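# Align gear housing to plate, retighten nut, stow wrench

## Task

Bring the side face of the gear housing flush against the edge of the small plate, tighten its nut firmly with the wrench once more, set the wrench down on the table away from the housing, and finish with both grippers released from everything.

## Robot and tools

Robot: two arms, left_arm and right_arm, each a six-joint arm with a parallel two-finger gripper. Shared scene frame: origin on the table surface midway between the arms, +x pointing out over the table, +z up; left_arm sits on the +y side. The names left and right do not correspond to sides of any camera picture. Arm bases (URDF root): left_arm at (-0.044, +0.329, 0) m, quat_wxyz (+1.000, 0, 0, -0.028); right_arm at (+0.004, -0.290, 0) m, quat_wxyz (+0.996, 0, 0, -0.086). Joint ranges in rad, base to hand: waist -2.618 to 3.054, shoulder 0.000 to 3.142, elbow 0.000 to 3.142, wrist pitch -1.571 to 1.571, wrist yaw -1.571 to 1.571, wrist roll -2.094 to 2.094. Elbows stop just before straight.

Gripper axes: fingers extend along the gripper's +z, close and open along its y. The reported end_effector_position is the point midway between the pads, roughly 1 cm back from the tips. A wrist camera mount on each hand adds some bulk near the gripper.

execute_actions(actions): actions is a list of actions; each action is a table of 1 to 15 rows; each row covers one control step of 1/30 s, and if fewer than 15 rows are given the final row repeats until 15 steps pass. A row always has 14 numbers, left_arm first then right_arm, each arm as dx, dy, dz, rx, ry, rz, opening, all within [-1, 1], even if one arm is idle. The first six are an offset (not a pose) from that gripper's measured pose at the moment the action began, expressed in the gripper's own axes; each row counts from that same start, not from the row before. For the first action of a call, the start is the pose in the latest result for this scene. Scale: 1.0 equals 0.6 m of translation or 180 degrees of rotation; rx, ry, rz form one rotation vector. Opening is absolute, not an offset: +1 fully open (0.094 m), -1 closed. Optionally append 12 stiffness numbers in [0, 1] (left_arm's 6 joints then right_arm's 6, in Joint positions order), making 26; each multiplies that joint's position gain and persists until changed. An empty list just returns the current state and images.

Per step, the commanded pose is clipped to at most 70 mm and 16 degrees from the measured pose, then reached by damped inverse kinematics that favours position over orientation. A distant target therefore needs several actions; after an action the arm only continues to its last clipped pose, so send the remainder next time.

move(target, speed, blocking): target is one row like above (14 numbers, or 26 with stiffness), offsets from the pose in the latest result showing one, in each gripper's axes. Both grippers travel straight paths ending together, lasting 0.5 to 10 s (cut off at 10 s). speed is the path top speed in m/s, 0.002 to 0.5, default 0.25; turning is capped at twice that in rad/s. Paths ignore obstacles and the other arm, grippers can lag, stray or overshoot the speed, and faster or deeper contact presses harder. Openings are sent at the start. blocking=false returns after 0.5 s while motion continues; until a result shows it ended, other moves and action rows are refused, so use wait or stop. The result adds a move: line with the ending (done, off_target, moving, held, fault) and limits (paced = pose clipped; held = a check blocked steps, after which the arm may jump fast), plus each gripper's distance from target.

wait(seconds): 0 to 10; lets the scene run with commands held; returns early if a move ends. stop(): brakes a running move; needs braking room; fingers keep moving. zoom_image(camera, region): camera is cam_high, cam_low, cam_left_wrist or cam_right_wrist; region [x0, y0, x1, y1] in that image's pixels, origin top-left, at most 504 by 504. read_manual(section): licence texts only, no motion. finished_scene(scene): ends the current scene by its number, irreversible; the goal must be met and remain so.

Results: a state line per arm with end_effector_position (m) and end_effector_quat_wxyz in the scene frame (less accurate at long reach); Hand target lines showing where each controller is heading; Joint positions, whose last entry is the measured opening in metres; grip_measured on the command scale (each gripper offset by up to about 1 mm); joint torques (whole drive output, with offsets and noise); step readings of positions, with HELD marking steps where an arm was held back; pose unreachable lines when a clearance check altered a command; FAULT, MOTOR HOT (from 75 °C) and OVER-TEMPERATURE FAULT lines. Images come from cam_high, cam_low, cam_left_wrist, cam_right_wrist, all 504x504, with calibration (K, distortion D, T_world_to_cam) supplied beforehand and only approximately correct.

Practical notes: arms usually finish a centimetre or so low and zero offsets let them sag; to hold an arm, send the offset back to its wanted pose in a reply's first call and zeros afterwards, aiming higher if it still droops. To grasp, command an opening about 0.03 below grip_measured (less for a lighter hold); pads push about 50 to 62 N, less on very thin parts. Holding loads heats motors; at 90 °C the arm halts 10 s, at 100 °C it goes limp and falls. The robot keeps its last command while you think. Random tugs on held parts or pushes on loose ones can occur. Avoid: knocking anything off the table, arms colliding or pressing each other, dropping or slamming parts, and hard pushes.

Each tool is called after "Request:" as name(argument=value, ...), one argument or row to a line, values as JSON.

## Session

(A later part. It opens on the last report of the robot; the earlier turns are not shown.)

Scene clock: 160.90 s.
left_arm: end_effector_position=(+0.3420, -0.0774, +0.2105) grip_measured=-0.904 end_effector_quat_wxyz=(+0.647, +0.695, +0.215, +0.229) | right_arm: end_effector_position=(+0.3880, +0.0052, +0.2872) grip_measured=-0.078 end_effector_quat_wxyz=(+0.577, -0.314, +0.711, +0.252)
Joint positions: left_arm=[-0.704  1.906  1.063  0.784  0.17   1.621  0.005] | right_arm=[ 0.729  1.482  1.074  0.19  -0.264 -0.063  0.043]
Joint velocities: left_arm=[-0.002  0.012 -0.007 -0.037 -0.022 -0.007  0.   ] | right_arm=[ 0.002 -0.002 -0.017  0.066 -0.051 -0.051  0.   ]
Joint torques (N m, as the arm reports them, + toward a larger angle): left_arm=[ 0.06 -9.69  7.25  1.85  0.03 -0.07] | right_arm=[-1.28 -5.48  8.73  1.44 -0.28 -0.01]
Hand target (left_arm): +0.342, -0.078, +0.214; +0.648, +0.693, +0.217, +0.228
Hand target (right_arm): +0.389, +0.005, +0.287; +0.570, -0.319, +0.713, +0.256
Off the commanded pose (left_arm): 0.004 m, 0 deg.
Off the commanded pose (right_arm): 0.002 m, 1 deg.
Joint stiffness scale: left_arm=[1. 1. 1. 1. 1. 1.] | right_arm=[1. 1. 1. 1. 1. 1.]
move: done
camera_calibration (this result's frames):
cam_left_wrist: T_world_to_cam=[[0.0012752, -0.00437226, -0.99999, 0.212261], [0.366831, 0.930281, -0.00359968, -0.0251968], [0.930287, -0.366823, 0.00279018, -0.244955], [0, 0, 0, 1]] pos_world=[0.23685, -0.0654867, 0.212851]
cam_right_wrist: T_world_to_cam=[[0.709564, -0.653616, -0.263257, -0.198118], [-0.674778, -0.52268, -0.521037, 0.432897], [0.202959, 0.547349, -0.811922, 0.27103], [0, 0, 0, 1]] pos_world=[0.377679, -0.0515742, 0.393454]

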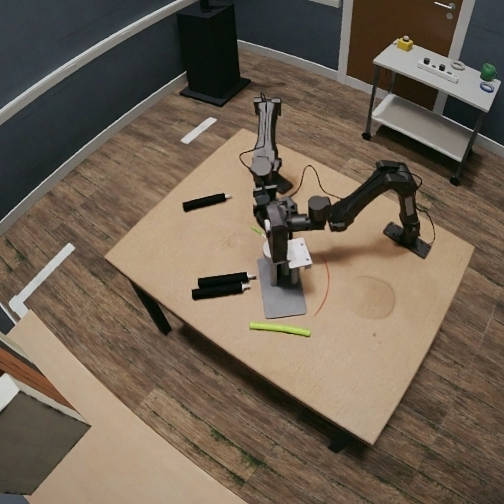

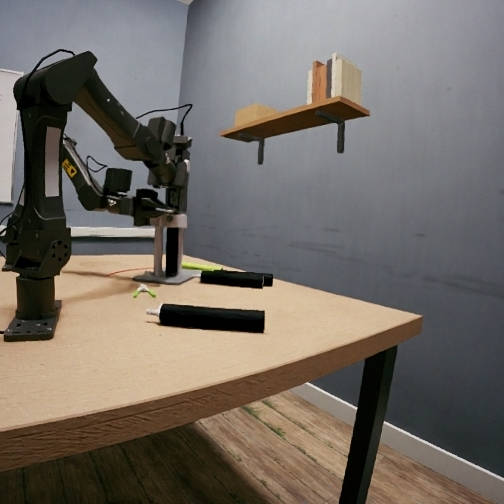

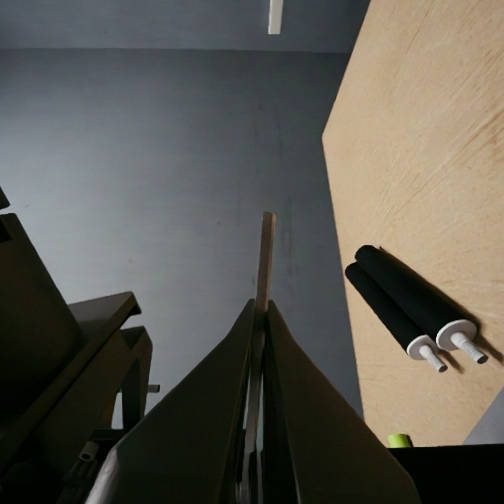

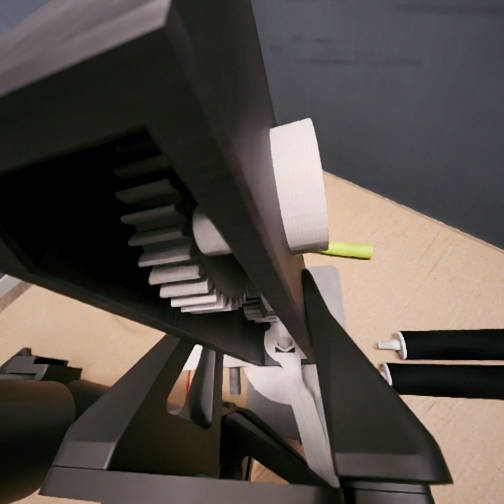

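Request:
move(
  target=[0,0.005,0,0,0,0,-1, 0,0,0,-0.014,0,-0.003,-0.4],
  speed=0.05,
)

Request:
move(
  target=[-0.012,0.005,-0.07,0,0,0,-1, 0,0,0,0,0,0,-0.4],
  speed=0.025,
)

Request:
move(
  target=[0,0,-0.05,0,0,0,-1, 0,-0.015,0,0,0,0,-0.4],
  speed=0.02,
)

Scene clock: 162.03 s.
left_arm: end_effector_position=(+0.3420, -0.0773, +0.2104) grip_measured=-0.904 end_effector_quat_wxyz=(+0.646, +0.695, +0.214, +0.231) | right_arm: end_effector_position=(+0.3878, +0.0054, +0.2872) grip_measured=-0.078 end_effector_quat_wxyz=(+0.575, -0.322, +0.706, +0.258)
Joint positions: left_arm=[-0.704  1.906  1.063  0.783  0.17   1.624  0.005] | right_arm=[ 0.718  1.485  1.074  0.196 -0.297 -0.07   0.043]
Joint velocities: left_arm=[ 0.017  0.022  0.012 -0.022 -0.037 -0.081  0.   ] | right_arm=[-0.012  0.002 -0.002  0.007  0.007 -0.051 -0.   ]
Joint torques (N m, as the arm reports them, + toward a larger angle): left_arm=[-0.06 -9.63  7.12  1.85  0.03 -0.03] | right_arm=[-1.29 -5.34  8.16  1.56 -0.41 -0.05]
Hand target (left_arm): +0.342, -0.077, +0.214; +0.647, +0.694, +0.215, +0.230
Hand target (right_arm): +0.388, +0.005, +0.287; +0.571, -0.330, +0.704, +0.264
Off the commanded pose (left_arm): 0.003 m, 0 deg.
Off the commanded pose (right_arm): 0.000 m, 1 deg.
Joint stiffness scale: left_arm=[1. 1. 1. 1. 1. 1.] | right_arm=[1. 1. 1. 1. 1. 1.]
move: done
camera_calibration (this result's frames):
cam_left_wrist: T_world_to_cam=[[0.00348312, -0.00177857, -0.999992, 0.211519], [0.366667, 0.930352, -0.000377551, -0.0258759], [0.930346, -0.366663, 0.00389267, -0.245219], [0, 0, 0, 1]] pos_world=[0.236889, -0.0654629, 0.212462]
cam_right_wrist: T_world_to_cam=[[0.724683, -0.63719, -0.262343, -0.204102], [-0.661378, -0.5363, -0.524367, 0.428722], [0.193427, 0.553508, -0.810071, 0.274127], [0, 0, 0, 1]] pos_world=[0.378433, -0.0518591, 0.393325]

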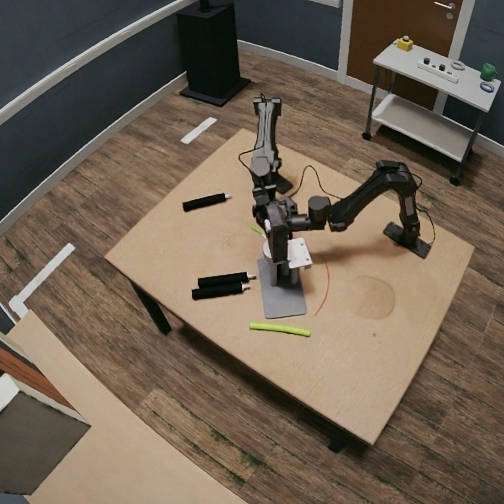

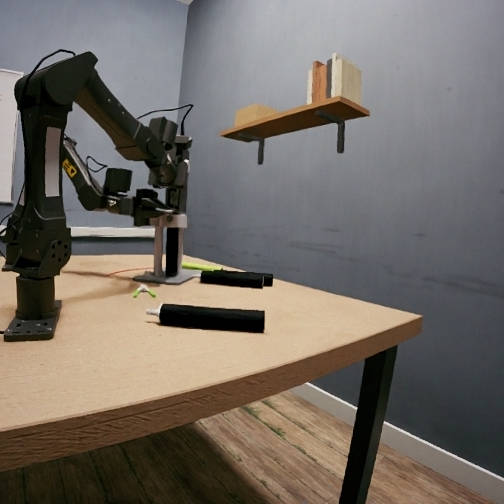

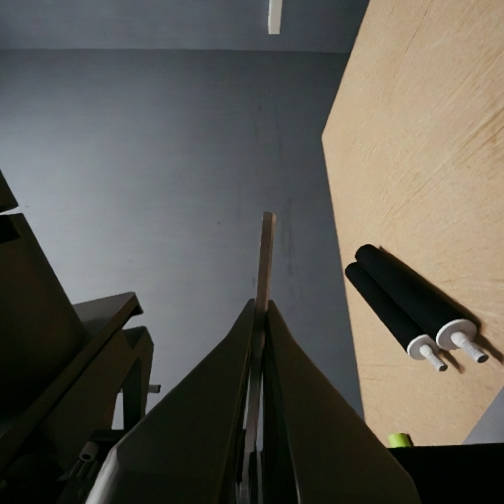

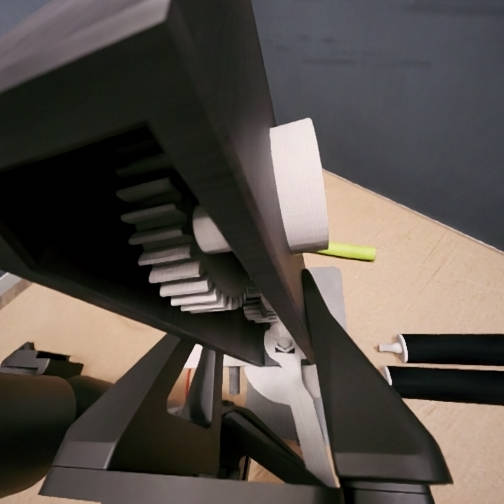

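Scene clock: 163.97 s.
left_arm: end_effector_position=(+0.3197, -0.0586, +0.2100) grip_measured=-0.904 end_effector_quat_wxyz=(+0.645, +0.698, +0.208, +0.230) | right_arm: end_effector_position=(+0.3878, +0.0058, +0.2871) grip_measured=-0.078 end_effector_quat_wxyz=(+0.576, -0.321, +0.707, +0.258)
Joint positions: left_arm=[-0.704  1.811  0.936  0.812  0.18   1.636  0.005] | right_arm=[ 0.721  1.485  1.074  0.196 -0.292 -0.068  0.043]
Joint velocities: left_arm=[ 0.012 -0.012  0.002  0.007 -0.037 -0.007  0.   ] | right_arm=[-0.022 -0.007  0.007 -0.095 -0.037 -0.081  0.001]
Joint torques (N m, as the arm reports them, + toward a larger angle): left_arm=[ -0.05 -12.26   2.73   1.92  -0.06  -0.1 ] | right_arm=[-0.22 -5.81  7.38  1.64 -0.11 -0.01]
Hand target (left_arm): +0.312, -0.049, +0.215; +0.646, +0.695, +0.214, +0.231
Hand target (right_arm): +0.388, +0.005, +0.287; +0.575, -0.322, +0.706, +0.258
Off the commanded pose (left_arm): 0.015 m, 1 deg.
Off the commanded pose (right_arm): 0.000 m, 0 deg.
Joint stiffness scale: left_arm=[1. 1. 1. 1. 1. 1.] | right_arm=[1. 1. 1. 1. 1. 1.]
move: off_target (left_arm)
camera_calibration (this result's frames):
cam_left_wrist: T_world_to_cam=[[0.0100464, 0.00658362, -0.999928, 0.209697], [0.376819, 0.926234, 0.00988435, -0.0407122], [0.926232, -0.376891, 0.00682446, -0.217504], [0, 0, 0, 1]] pos_world=[0.214693, -0.0456467, 0.211568]
cam_right_wrist: T_world_to_cam=[[0.72272, -0.639256, -0.262731, -0.202925], [-0.663184, -0.534401, -0.524026, 0.429434], [0.194583, 0.552963, -0.810166, 0.273464], [0, 0, 0, 1]] pos_world=[0.37824, -0.0514465, 0.393271]

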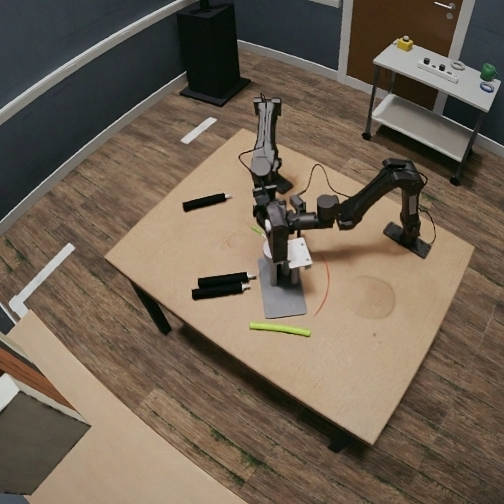

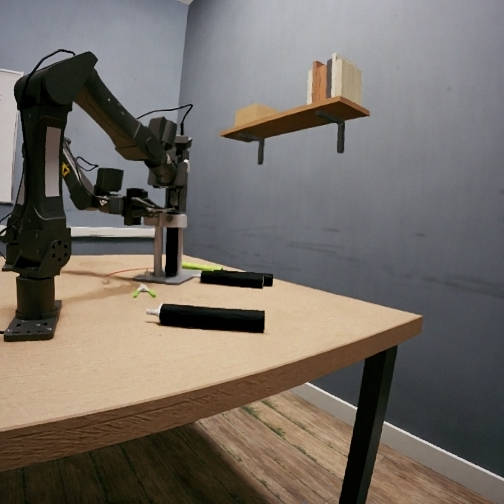

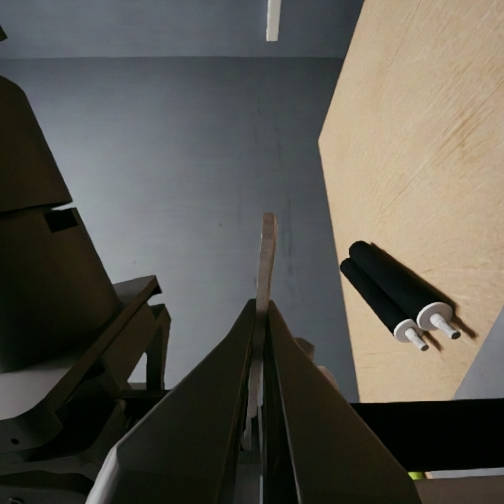

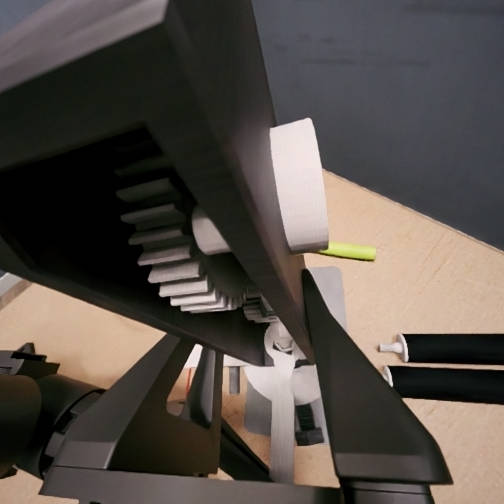

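Scene clock: 165.83 s.
left_arm: end_effector_position=(+0.3033, -0.0420, +0.2101) grip_measured=-0.904 end_effector_quat_wxyz=(+0.646, +0.700, +0.199, +0.231) | right_arm: end_effector_position=(+0.3876, +0.0059, +0.2870) grip_measured=-0.078 end_effector_quat_wxyz=(+0.575, -0.321, +0.707, +0.258)
Joint positions: left_arm=[-0.696  1.736  0.838  0.839  0.199  1.649  0.005] | right_arm=[ 0.721  1.485  1.074  0.195 -0.292 -0.068  0.043]
Joint velocities: left_arm=[-0.007  0.002 -0.002  0.037  0.081 -0.051  0.001] | right_arm=[-0.007 -0.007 -0.002 -0.066 -0.066 -0.037 -0.   ]
Joint torques (N m, as the arm reports them, + toward a larger angle): left_arm=[ 0.87 -9.65  4.71  1.85 -0.01 -0.14] | right_arm=[-2.74 -5.16  8.24  1.62 -0.32 -0.06]
Hand target (left_arm): +0.302, -0.035, +0.212; +0.645, +0.698, +0.208, +0.230
Hand target (right_arm): +0.394, -0.000, +0.287; +0.576, -0.321, +0.707, +0.257
Off the commanded pose (left_arm): 0.008 m, 1 deg.
Off the commanded pose (right_arm): 0.009 m, 0 deg.
Joint stiffness scale: left_arm=[1. 1. 1. 1. 1. 1.] | right_arm=[1. 1. 1. 1. 1. 1.]
move: done
camera_calibration (this result's frames):
cam_left_wrist: T_world_to_cam=[[0.0223843, 0.0112864, -0.999686, 0.206249], [0.38722, 0.92179, 0.0190773, -0.055204], [0.921716, -0.387525, 0.0162633, -0.197165], [0, 0, 0, 1]] pos_world=[0.19849, -0.0278479, 0.210444]
cam_right_wrist: T_world_to_cam=[[0.722858, -0.638728, -0.263635, -0.202498], [-0.663351, -0.534606, -0.523605, 0.429312], [0.1935, 0.553375, -0.810145, 0.27374], [0, 0, 0, 1]] pos_world=[0.378193, -0.0513094, 0.393173]

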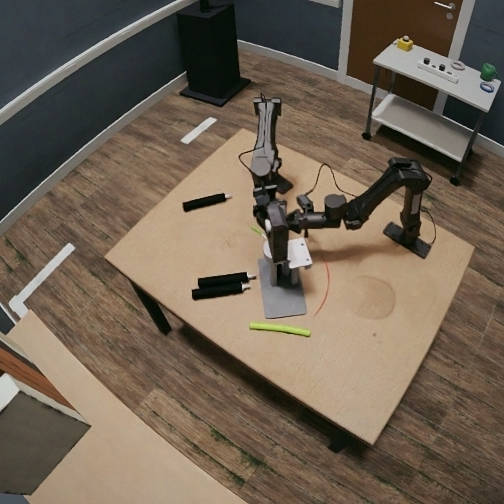

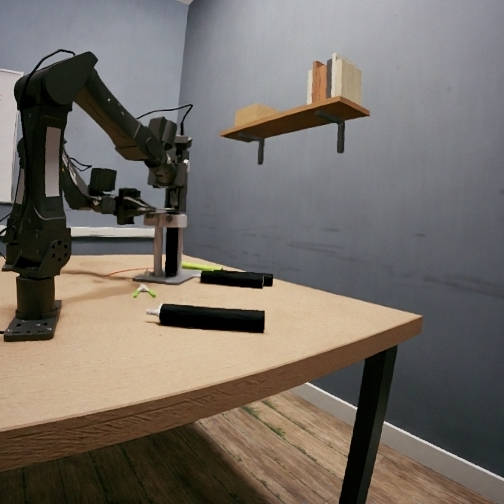

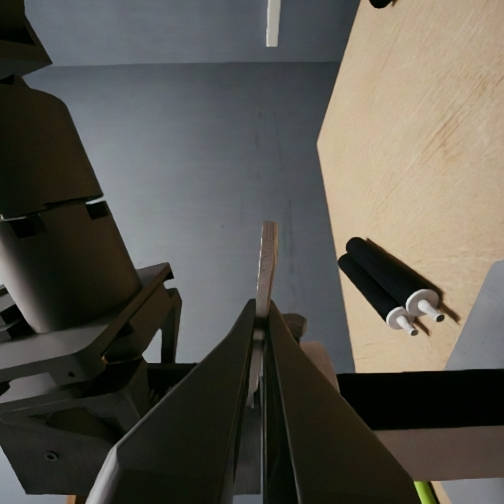

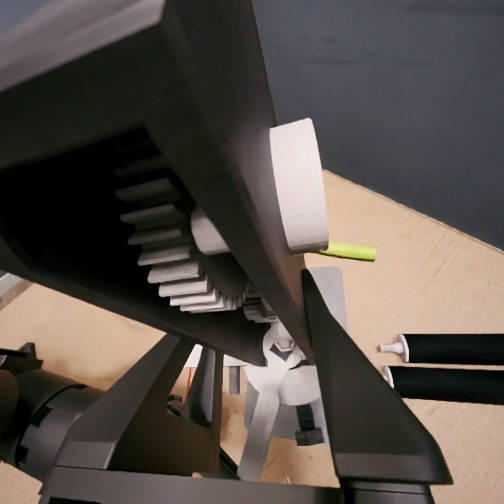

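Force dropped — suspect the wrench slipped off.

Request:
zoom_image(
  camera="cam_right_wrist",
  region=[240,310,330,400],
)

Region (240, 310, 330, 400) of cam_right_wrist's 504x504 image, scaled by 5.600, with more detail than that image has.

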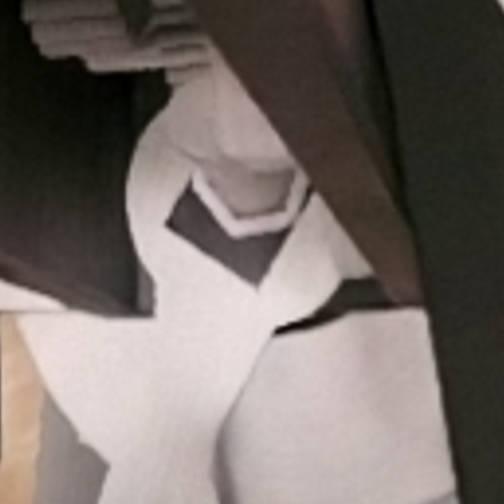

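Request:
move(
  target=[0,0.035,0.045,-0.016,0,-0.025,-1, 0,0,0,0,0,0,-0.4],
  speed=0.02,
)

Request:
zoom_image(
  camera="cam_right_wrist",
  region=[240,310,330,400],
)

Scene clock: 168.60 s.
left_arm: end_effector_position=(+0.3150, -0.0586, +0.2159) grip_measured=-0.904 end_effector_quat_wxyz=(+0.660, +0.686, +0.220, +0.214) | right_arm: end_effector_position=(+0.3874, +0.0062, +0.2870) grip_measured=-0.078 end_effector_quat_wxyz=(+0.575, -0.321, +0.707, +0.258)
Joint positions: left_arm=[-0.709  1.8    0.921  0.842  0.183  1.58   0.005] | right_arm=[ 0.723  1.485  1.074  0.195 -0.29  -0.068  0.043]
Joint velocities: left_arm=[ 0.002 -0.007  0.007  0.022 -0.007  0.051 -0.   ] | right_arm=[ 0.007 -0.012 -0.007 -0.037  0.022 -0.037  0.   ]
Joint torques (N m, as the arm reports them, + toward a larger angle): left_arm=[-0.6  -7.72 10.22  1.9  -0.01 -0.25] | right_arm=[-0.1  -5.79  7.45  1.65 -0.06  0.  ]
Hand target (left_arm): +0.318, -0.065, +0.230; +0.672, +0.675, +0.221, +0.211
Hand target (right_arm): +0.388, +0.006, +0.287; +0.575, -0.321, +0.707, +0.258
Off the commanded pose (left_arm): 0.016 m, 2 deg.
Off the commanded pose (right_arm): 0.000 m, 0 deg.
Joint stiffness scale: left_arm=[1. 1. 1. 1. 1. 1.] | right_arm=[1. 1. 1. 1. 1. 1.]
move: off_target (left_arm)
camera_calibration (this result's frames):
cam_left_wrist: T_world_to_cam=[[-0.0172516, -0.043274, -0.998914, 0.221019], [0.38153, 0.923182, -0.0465824, -0.0284794], [0.924195, -0.38192, 0.000583935, -0.211519], [0, 0, 0, 1]] pos_world=[0.210164, -0.0449272, 0.219576]
cam_right_wrist: T_world_to_cam=[[0.722472, -0.639351, -0.263183, -0.202174], [-0.663596, -0.534354, -0.523552, 0.429443], [0.194101, 0.552898, -0.810326, 0.273399], [0, 0, 0, 1]] pos_world=[0.377975, -0.050947, 0.393169]

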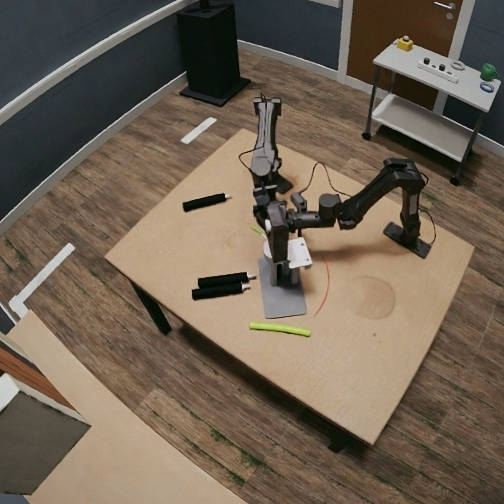

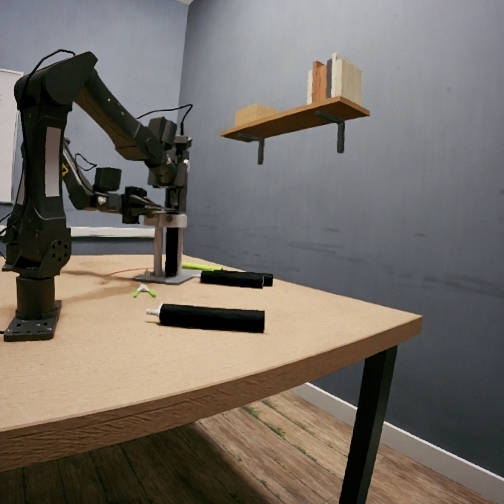

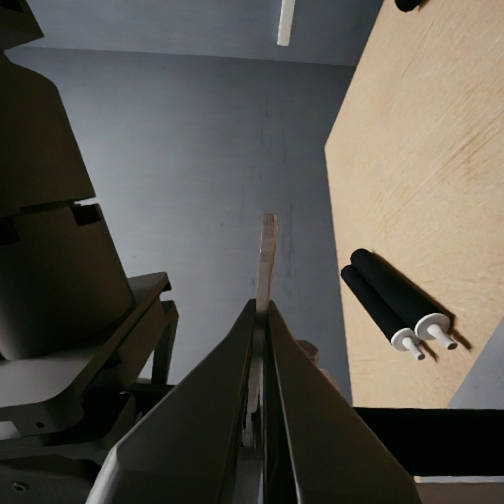

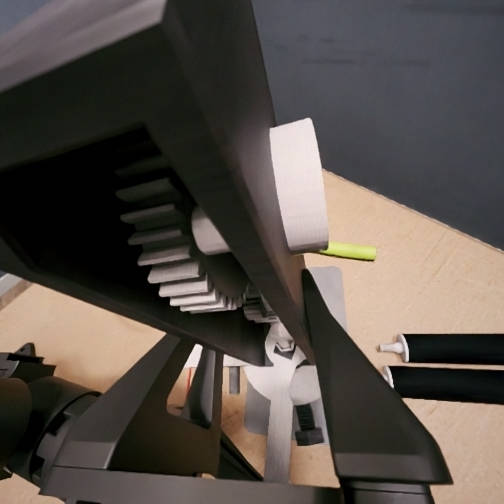

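Region (240, 310, 330, 400) of cam_right_wrist's 504x504 image, scaled by 5.600, with more detail than that image has.

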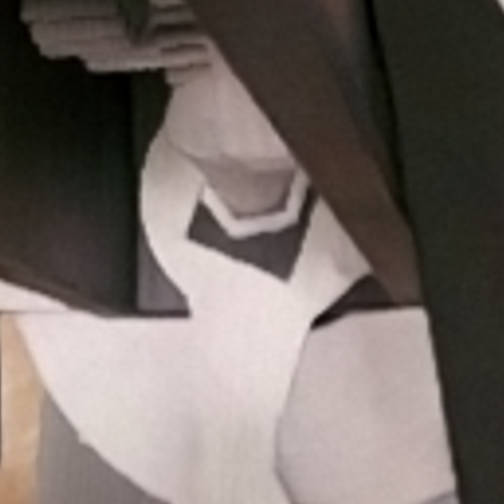

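Nearly aligned; push in with a touch more CCW.

Request:
move(
  target=[0.025,0.02,0.016,-0.01,0,-0.015,-1, 0,0,0,0,0,0,-0.4],
  speed=0.015,
)

Request:
zoom_image(
  camera="cam_right_wrist",
  region=[240,310,330,400],
)

Scene clock: 170.80 s.
left_arm: end_effector_position=(+0.3214, -0.0587, +0.2182) grip_measured=-0.904 end_effector_quat_wxyz=(+0.670, +0.680, +0.222, +0.200) | right_arm: end_effector_position=(+0.3874, +0.0062, +0.2870) grip_measured=-0.078 end_effector_quat_wxyz=(+0.575, -0.321, +0.707, +0.258)
Joint positions: left_arm=[-0.688  1.822  0.941  0.858  0.223  1.55   0.005] | right_arm=[ 0.723  1.485  1.074  0.195 -0.29  -0.068  0.043]
Joint velocities: left_arm=[-0.022  0.017  0.002 -0.051  0.037  0.037 -0.001] | right_arm=[ 0.002  0.007 -0.007 -0.051  0.11   0.051  0.   ]
Joint torques (N m, as the arm reports them, + toward a larger angle): left_arm=[ 1.37 -7.85 10.01  1.79 -0.03 -0.2 ] | right_arm=[ 0.07 -5.8   7.43  1.62 -0.04  0.02]
Hand target (left_arm): +0.332, -0.057, +0.227; +0.676, +0.670, +0.232, +0.201
Hand target (right_arm): +0.387, +0.006, +0.287; +0.575, -0.321, +0.707, +0.258
Off the commanded pose (left_arm): 0.015 m, 2 deg.
Off the commanded pose (right_arm): 0.000 m, 0 deg.
Joint stiffness scale: left_arm=[1. 1. 1. 1. 1. 1.] | right_arm=[1. 1. 1. 1. 1. 1.]
move: off_target (left_arm)
camera_calibration (this result's frames):
cam_left_wrist: T_world_to_cam=[[-0.03197, -0.0714933, -0.996929, 0.226063], [0.397028, 0.91446, -0.0783113, -0.0293185], [0.91725, -0.398312, -0.000850507, -0.215892], [0, 0, 0, 1]] pos_world=[0.216895, -0.0430198, 0.222889]
cam_right_wrist: T_world_to_cam=[[0.722472, -0.639351, -0.263183, -0.202174], [-0.663596, -0.534354, -0.523552, 0.429443], [0.194101, 0.552898, -0.810326, 0.273399], [0, 0, 0, 1]] pos_world=[0.377975, -0.050947, 0.393169]

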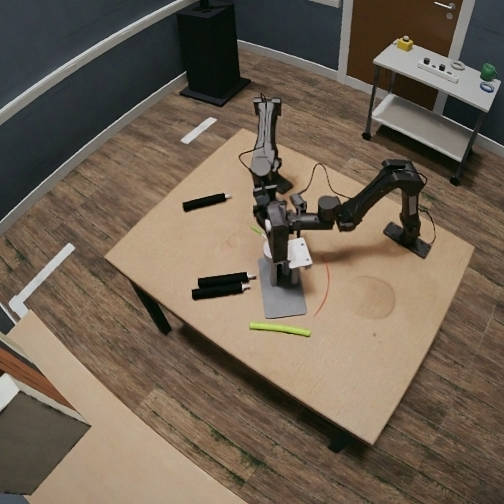

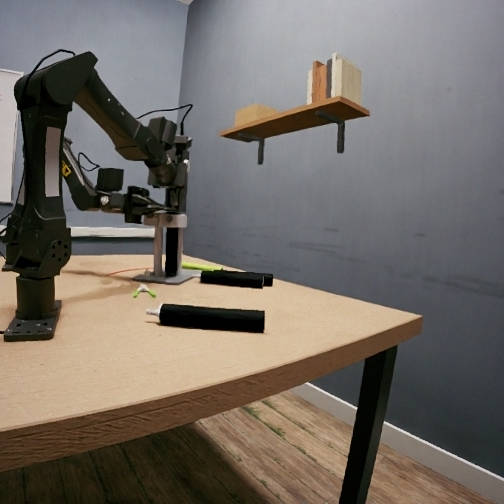

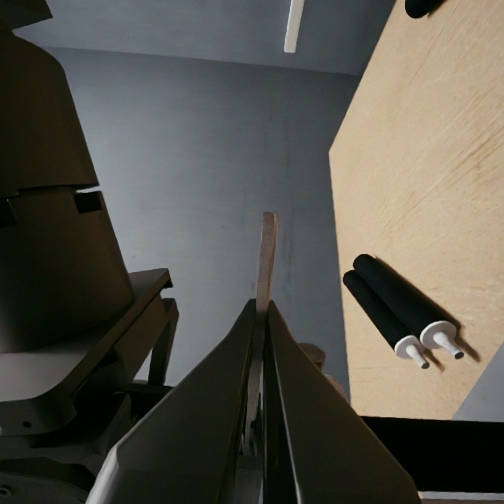

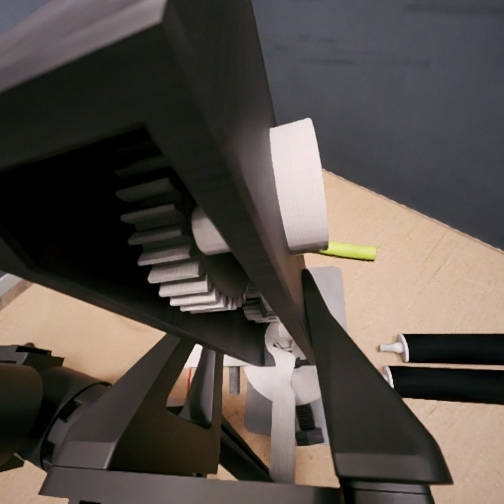

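Region (240, 310, 330, 400) of cam_right_wrist's 504x504 image, scaled by 5.600, with more detail than that image has.

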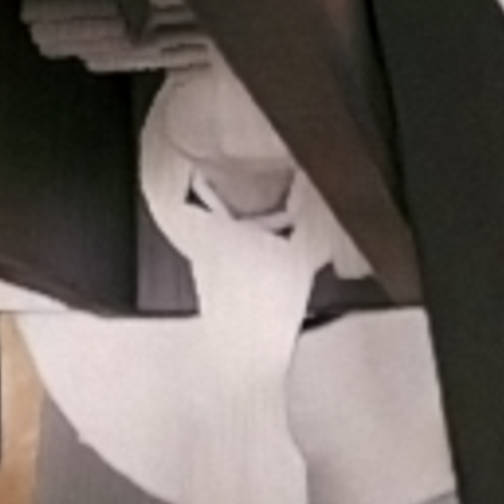

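Request:
move(
  target=[-0.012,-0.008,0,0.006,0,0,-1, 0,0,0,0,0,0,-0.4],
  speed=0.01,
)

Request:
zoom_image(
  camera="cam_right_wrist",
  region=[240,310,330,400],
)

Scene clock: 172.10 s.
left_arm: end_effector_position=(+0.3204, -0.0603, +0.2171) grip_measured=-0.904 end_effector_quat_wxyz=(+0.666, +0.681, +0.221, +0.207) | right_arm: end_effector_position=(+0.3874, +0.0062, +0.2870) grip_measured=-0.078 end_effector_quat_wxyz=(+0.575, -0.321, +0.707, +0.258)
Joint positions: left_arm=[-0.698  1.822  0.941  0.854  0.203  1.563  0.005] | right_arm=[ 0.723  1.485  1.074  0.195 -0.29  -0.068  0.043]
Joint velocities: left_arm=[ 0.012 -0.012 -0.007 -0.022 -0.007  0.022 -0.001] | right_arm=[ 0.012  0.002 -0.007 -0.007  0.037  0.007  0.   ]
Joint torques (N m, as the arm reports them, + toward a larger angle): left_arm=[-0.84 -8.82  6.1   1.82  0.05 -0.14] | right_arm=[ 0.04 -5.77  7.39  1.65 -0.05 -0.02]
Hand target (left_arm): +0.315, -0.063, +0.214; +0.664, +0.686, +0.223, +0.198
Hand target (right_arm): +0.387, +0.006, +0.287; +0.575, -0.321, +0.707, +0.258
Off the commanded pose (left_arm): 0.007 m, 1 deg.
Off the commanded pose (right_arm): 0.000 m, 0 deg.
Joint stiffness scale: left_arm=[1. 1. 1. 1. 1. 1.] | right_arm=[1. 1. 1. 1. 1. 1.]
move: done
camera_calibration (this result's frames):
cam_left_wrist: T_world_to_cam=[[-0.0234362, -0.0611486, -0.997853, 0.222962], [0.38844, 0.919147, -0.0654486, -0.0272542], [0.921176, -0.38914, 0.00221132, -0.216985], [0, 0, 0, 1]] pos_world=[0.215694, -0.0457533, 0.22118]
cam_right_wrist: T_world_to_cam=[[0.722472, -0.639351, -0.263183, -0.202174], [-0.663596, -0.534354, -0.523552, 0.429443], [0.194101, 0.552898, -0.810326, 0.273399], [0, 0, 0, 1]] pos_world=[0.377975, -0.050947, 0.393169]

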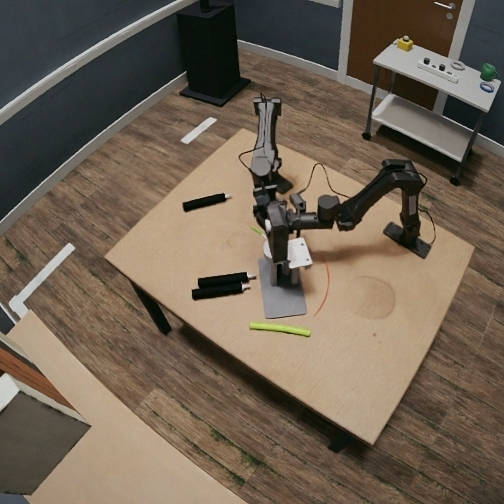

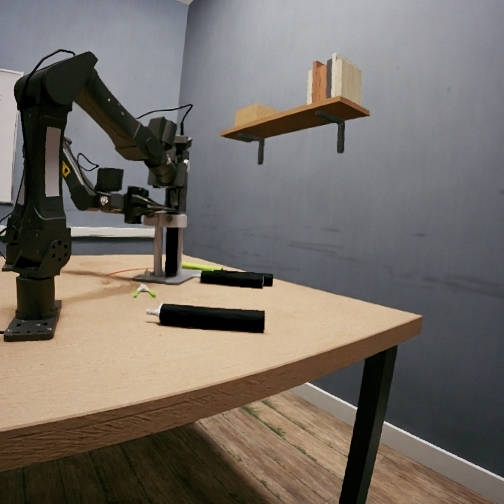

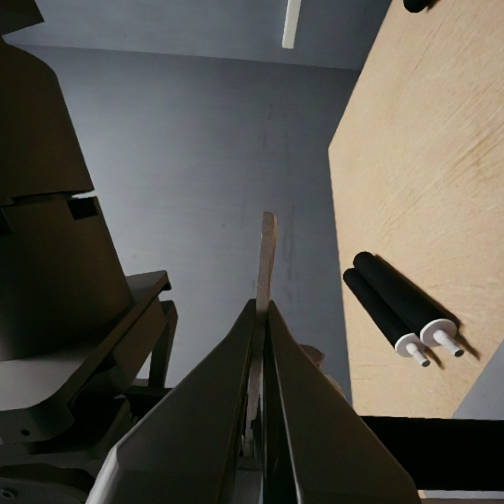

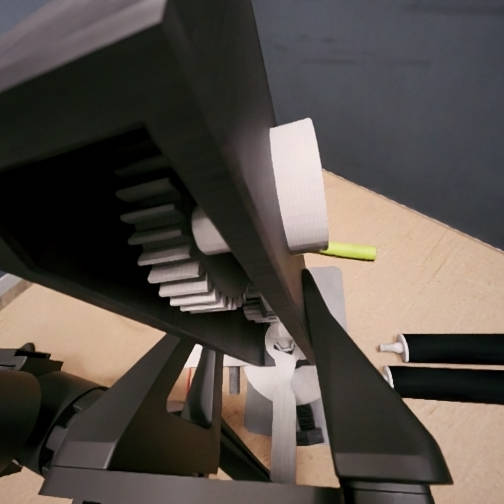

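Region (240, 310, 330, 400) of cam_right_wrist's 504x504 image, scaled by 5.600, with more detail than that image has.

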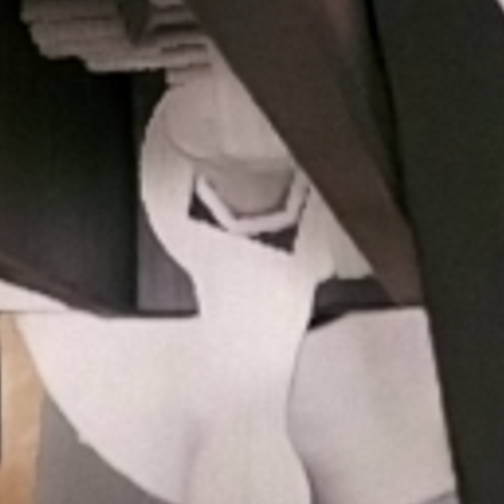

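Press jaw down a little, then pull.

Request:
move(
  target=[-0.008,-0.01,0,0.008,0,-0.02,-1, 0,0,0,0,0,0,-0.4],
  speed=0.015,
)

Request:
move(
  target=[0.008,0.003,-0.04,0,0,-0.02,-1, 0,-0.012,0,0,0,0,-0.4],
  speed=0.015,
)

Request:
zoom_image(
  camera="cam_right_wrist",
  region=[240,310,330,400],
)

Scene clock: 174.73 s.
left_arm: end_effector_position=(+0.3207, -0.0604, +0.2183) grip_measured=-0.904 end_effector_quat_wxyz=(+0.670, +0.676, +0.231, +0.203) | right_arm: end_effector_position=(+0.3874, +0.0062, +0.2870) grip_measured=-0.078 end_effector_quat_wxyz=(+0.575, -0.321, +0.707, +0.258)
Joint positions: left_arm=[-0.701  1.822  0.941  0.859  0.192  1.54   0.005] | right_arm=[ 0.723  1.485  1.074  0.195 -0.29  -0.068  0.043]
Joint velocities: left_arm=[-0.017 -0.007 -0.002 -0.007 -0.022  0.037 -0.   ] | right_arm=[-0.012  0.012  0.002 -0.007 -0.037  0.022 -0.001]
Joint torques (N m, as the arm reports them, + toward a larger angle): left_arm=[-0.98 -8.61  6.29  1.65 -0.04 -0.31] | right_arm=[ 0.06 -5.8   7.42  1.63 -0.04  0.01]
Hand target (left_arm): +0.316, -0.063, +0.211; +0.664, +0.682, +0.245, +0.184
Hand target (right_arm): +0.387, +0.006, +0.287; +0.575, -0.321, +0.707, +0.258
Off the commanded pose (left_arm): 0.009 m, 3 deg.
Off the commanded pose (right_arm): 0.000 m, 0 deg.
Joint stiffness scale: left_arm=[1. 1. 1. 1. 1. 1.] | right_arm=[1. 1. 1. 1. 1. 1.]
move: off_target (left_arm)
camera_calibration (this result's frames):
cam_left_wrist: T_world_to_cam=[[-0.0380173, -0.0780498, -0.996224, 0.22747], [0.380118, 0.92087, -0.0866519, -0.0198362], [0.924156, -0.381977, -0.00534089, -0.216192], [0, 0, 0, 1]] pos_world=[0.215983, -0.0465598, 0.223738]
cam_right_wrist: T_world_to_cam=[[0.722472, -0.639351, -0.263183, -0.202174], [-0.663596, -0.534354, -0.523552, 0.429443], [0.194101, 0.552898, -0.810326, 0.273399], [0, 0, 0, 1]] pos_world=[0.377975, -0.050947, 0.393169]

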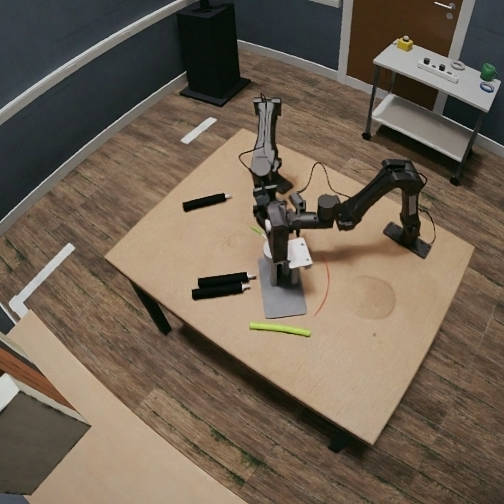

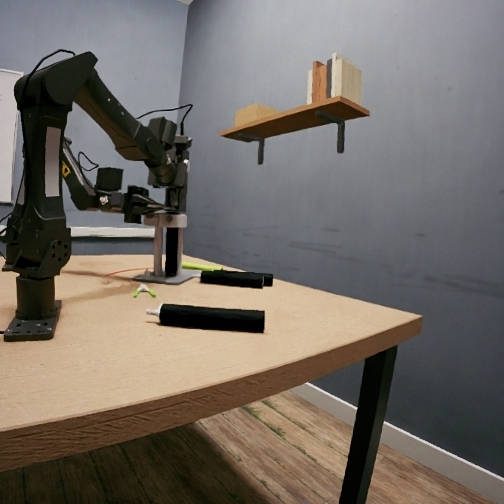

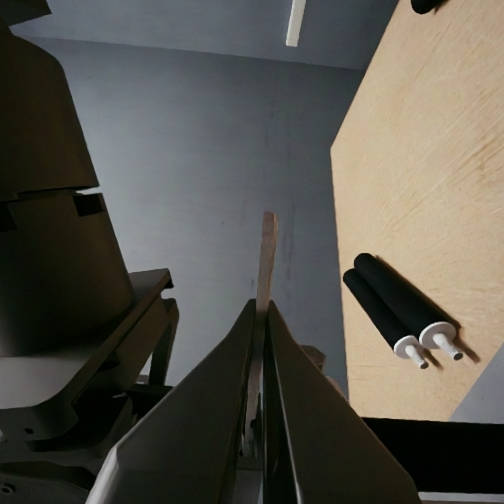

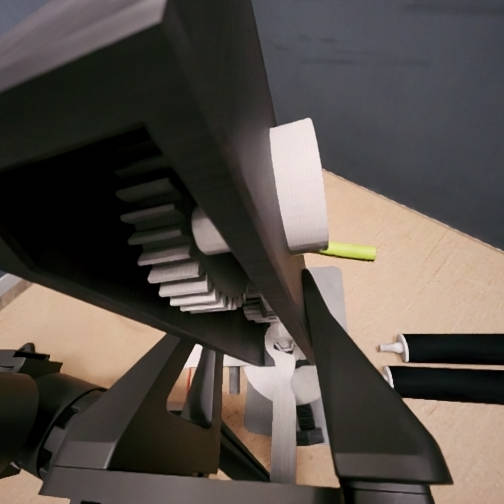

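Scene clock: 177.07 s.
left_arm: end_effector_position=(+0.3147, -0.0540, +0.2186) grip_measured=-0.904 end_effector_quat_wxyz=(+0.675, +0.674, +0.232, +0.192) | right_arm: end_effector_position=(+0.3875, +0.0061, +0.2870) grip_measured=-0.078 end_effector_quat_wxyz=(+0.575, -0.321, +0.707, +0.258)
Joint positions: left_arm=[-0.693  1.797  0.903  0.878  0.215  1.521  0.005] | right_arm=[ 0.723  1.485  1.074  0.195 -0.29  -0.068  0.043]
Joint velocities: left_arm=[ 0.002 -0.007 -0.002 -0.095  0.007  0.007  0.   ] | right_arm=[ 0.012 -0.007 -0.002  0.007 -0.051  0.037 -0.001]
Joint torques (N m, as the arm reports them, + toward a larger angle): left_arm=[  1.87 -11.98   2.21   1.9    0.07  -0.47] | right_arm=[-2.17 -5.28  8.06  1.62 -0.28 -0.04]
Hand target (left_arm): +0.311, -0.039, +0.220; +0.676, +0.669, +0.251, +0.182
Hand target (right_arm): +0.393, +0.001, +0.287; +0.575, -0.321, +0.707, +0.257
Off the commanded pose (left_arm): 0.016 m, 3 deg.
Off the commanded pose (right_arm): 0.007 m, 0 deg.
Joint stiffness scale: left_arm=[1. 1. 1. 1. 1. 1.] | right_arm=[1. 1. 1. 1. 1. 1.]
move: off_target (left_arm)
camera_calibration (this result's frames):
cam_left_wrist: T_world_to_cam=[[-0.0510549, -0.0923471, -0.994417, 0.230937], [0.391248, 0.914276, -0.104992, -0.0232918], [0.918868, -0.394424, -0.0105476, -0.206016], [0, 0, 0, 1]] pos_world=[0.210205, -0.0386363, 0.225029]
cam_right_wrist: T_world_to_cam=[[0.722228, -0.639626, -0.263183, -0.202253], [-0.6638, -0.534101, -0.523552, 0.429518], [0.194312, 0.552824, -0.810326, 0.273376], [0, 0, 0, 1]] pos_world=[0.378066, -0.0510895, 0.393169]

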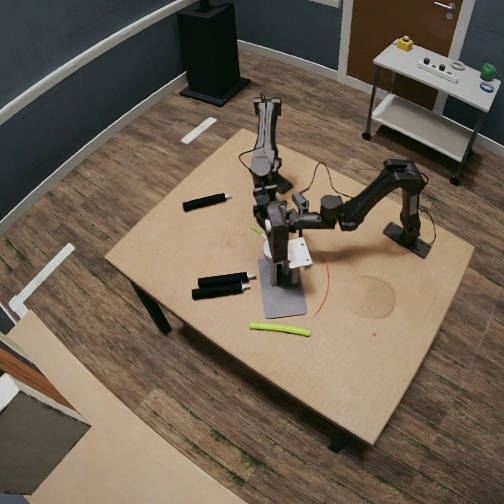

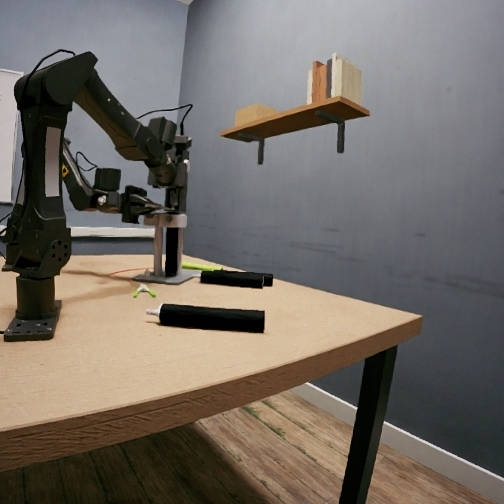

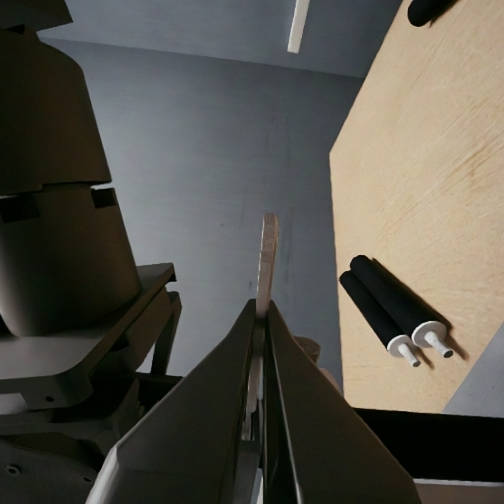

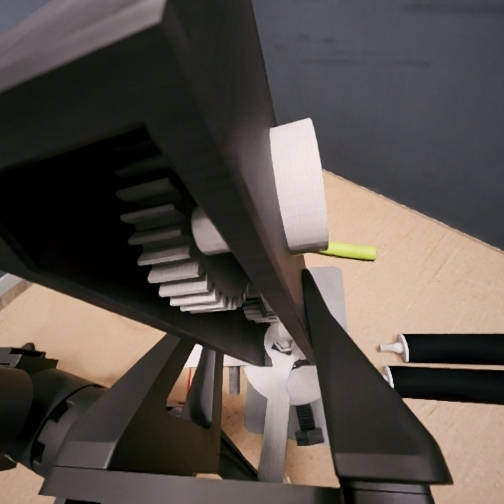

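Region (240, 310, 330, 400) of cam_right_wrist's 504x504 image, scaled by 5.600, with more detail than that image has.

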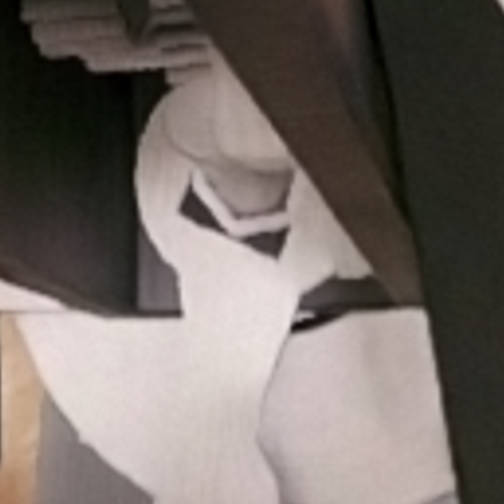

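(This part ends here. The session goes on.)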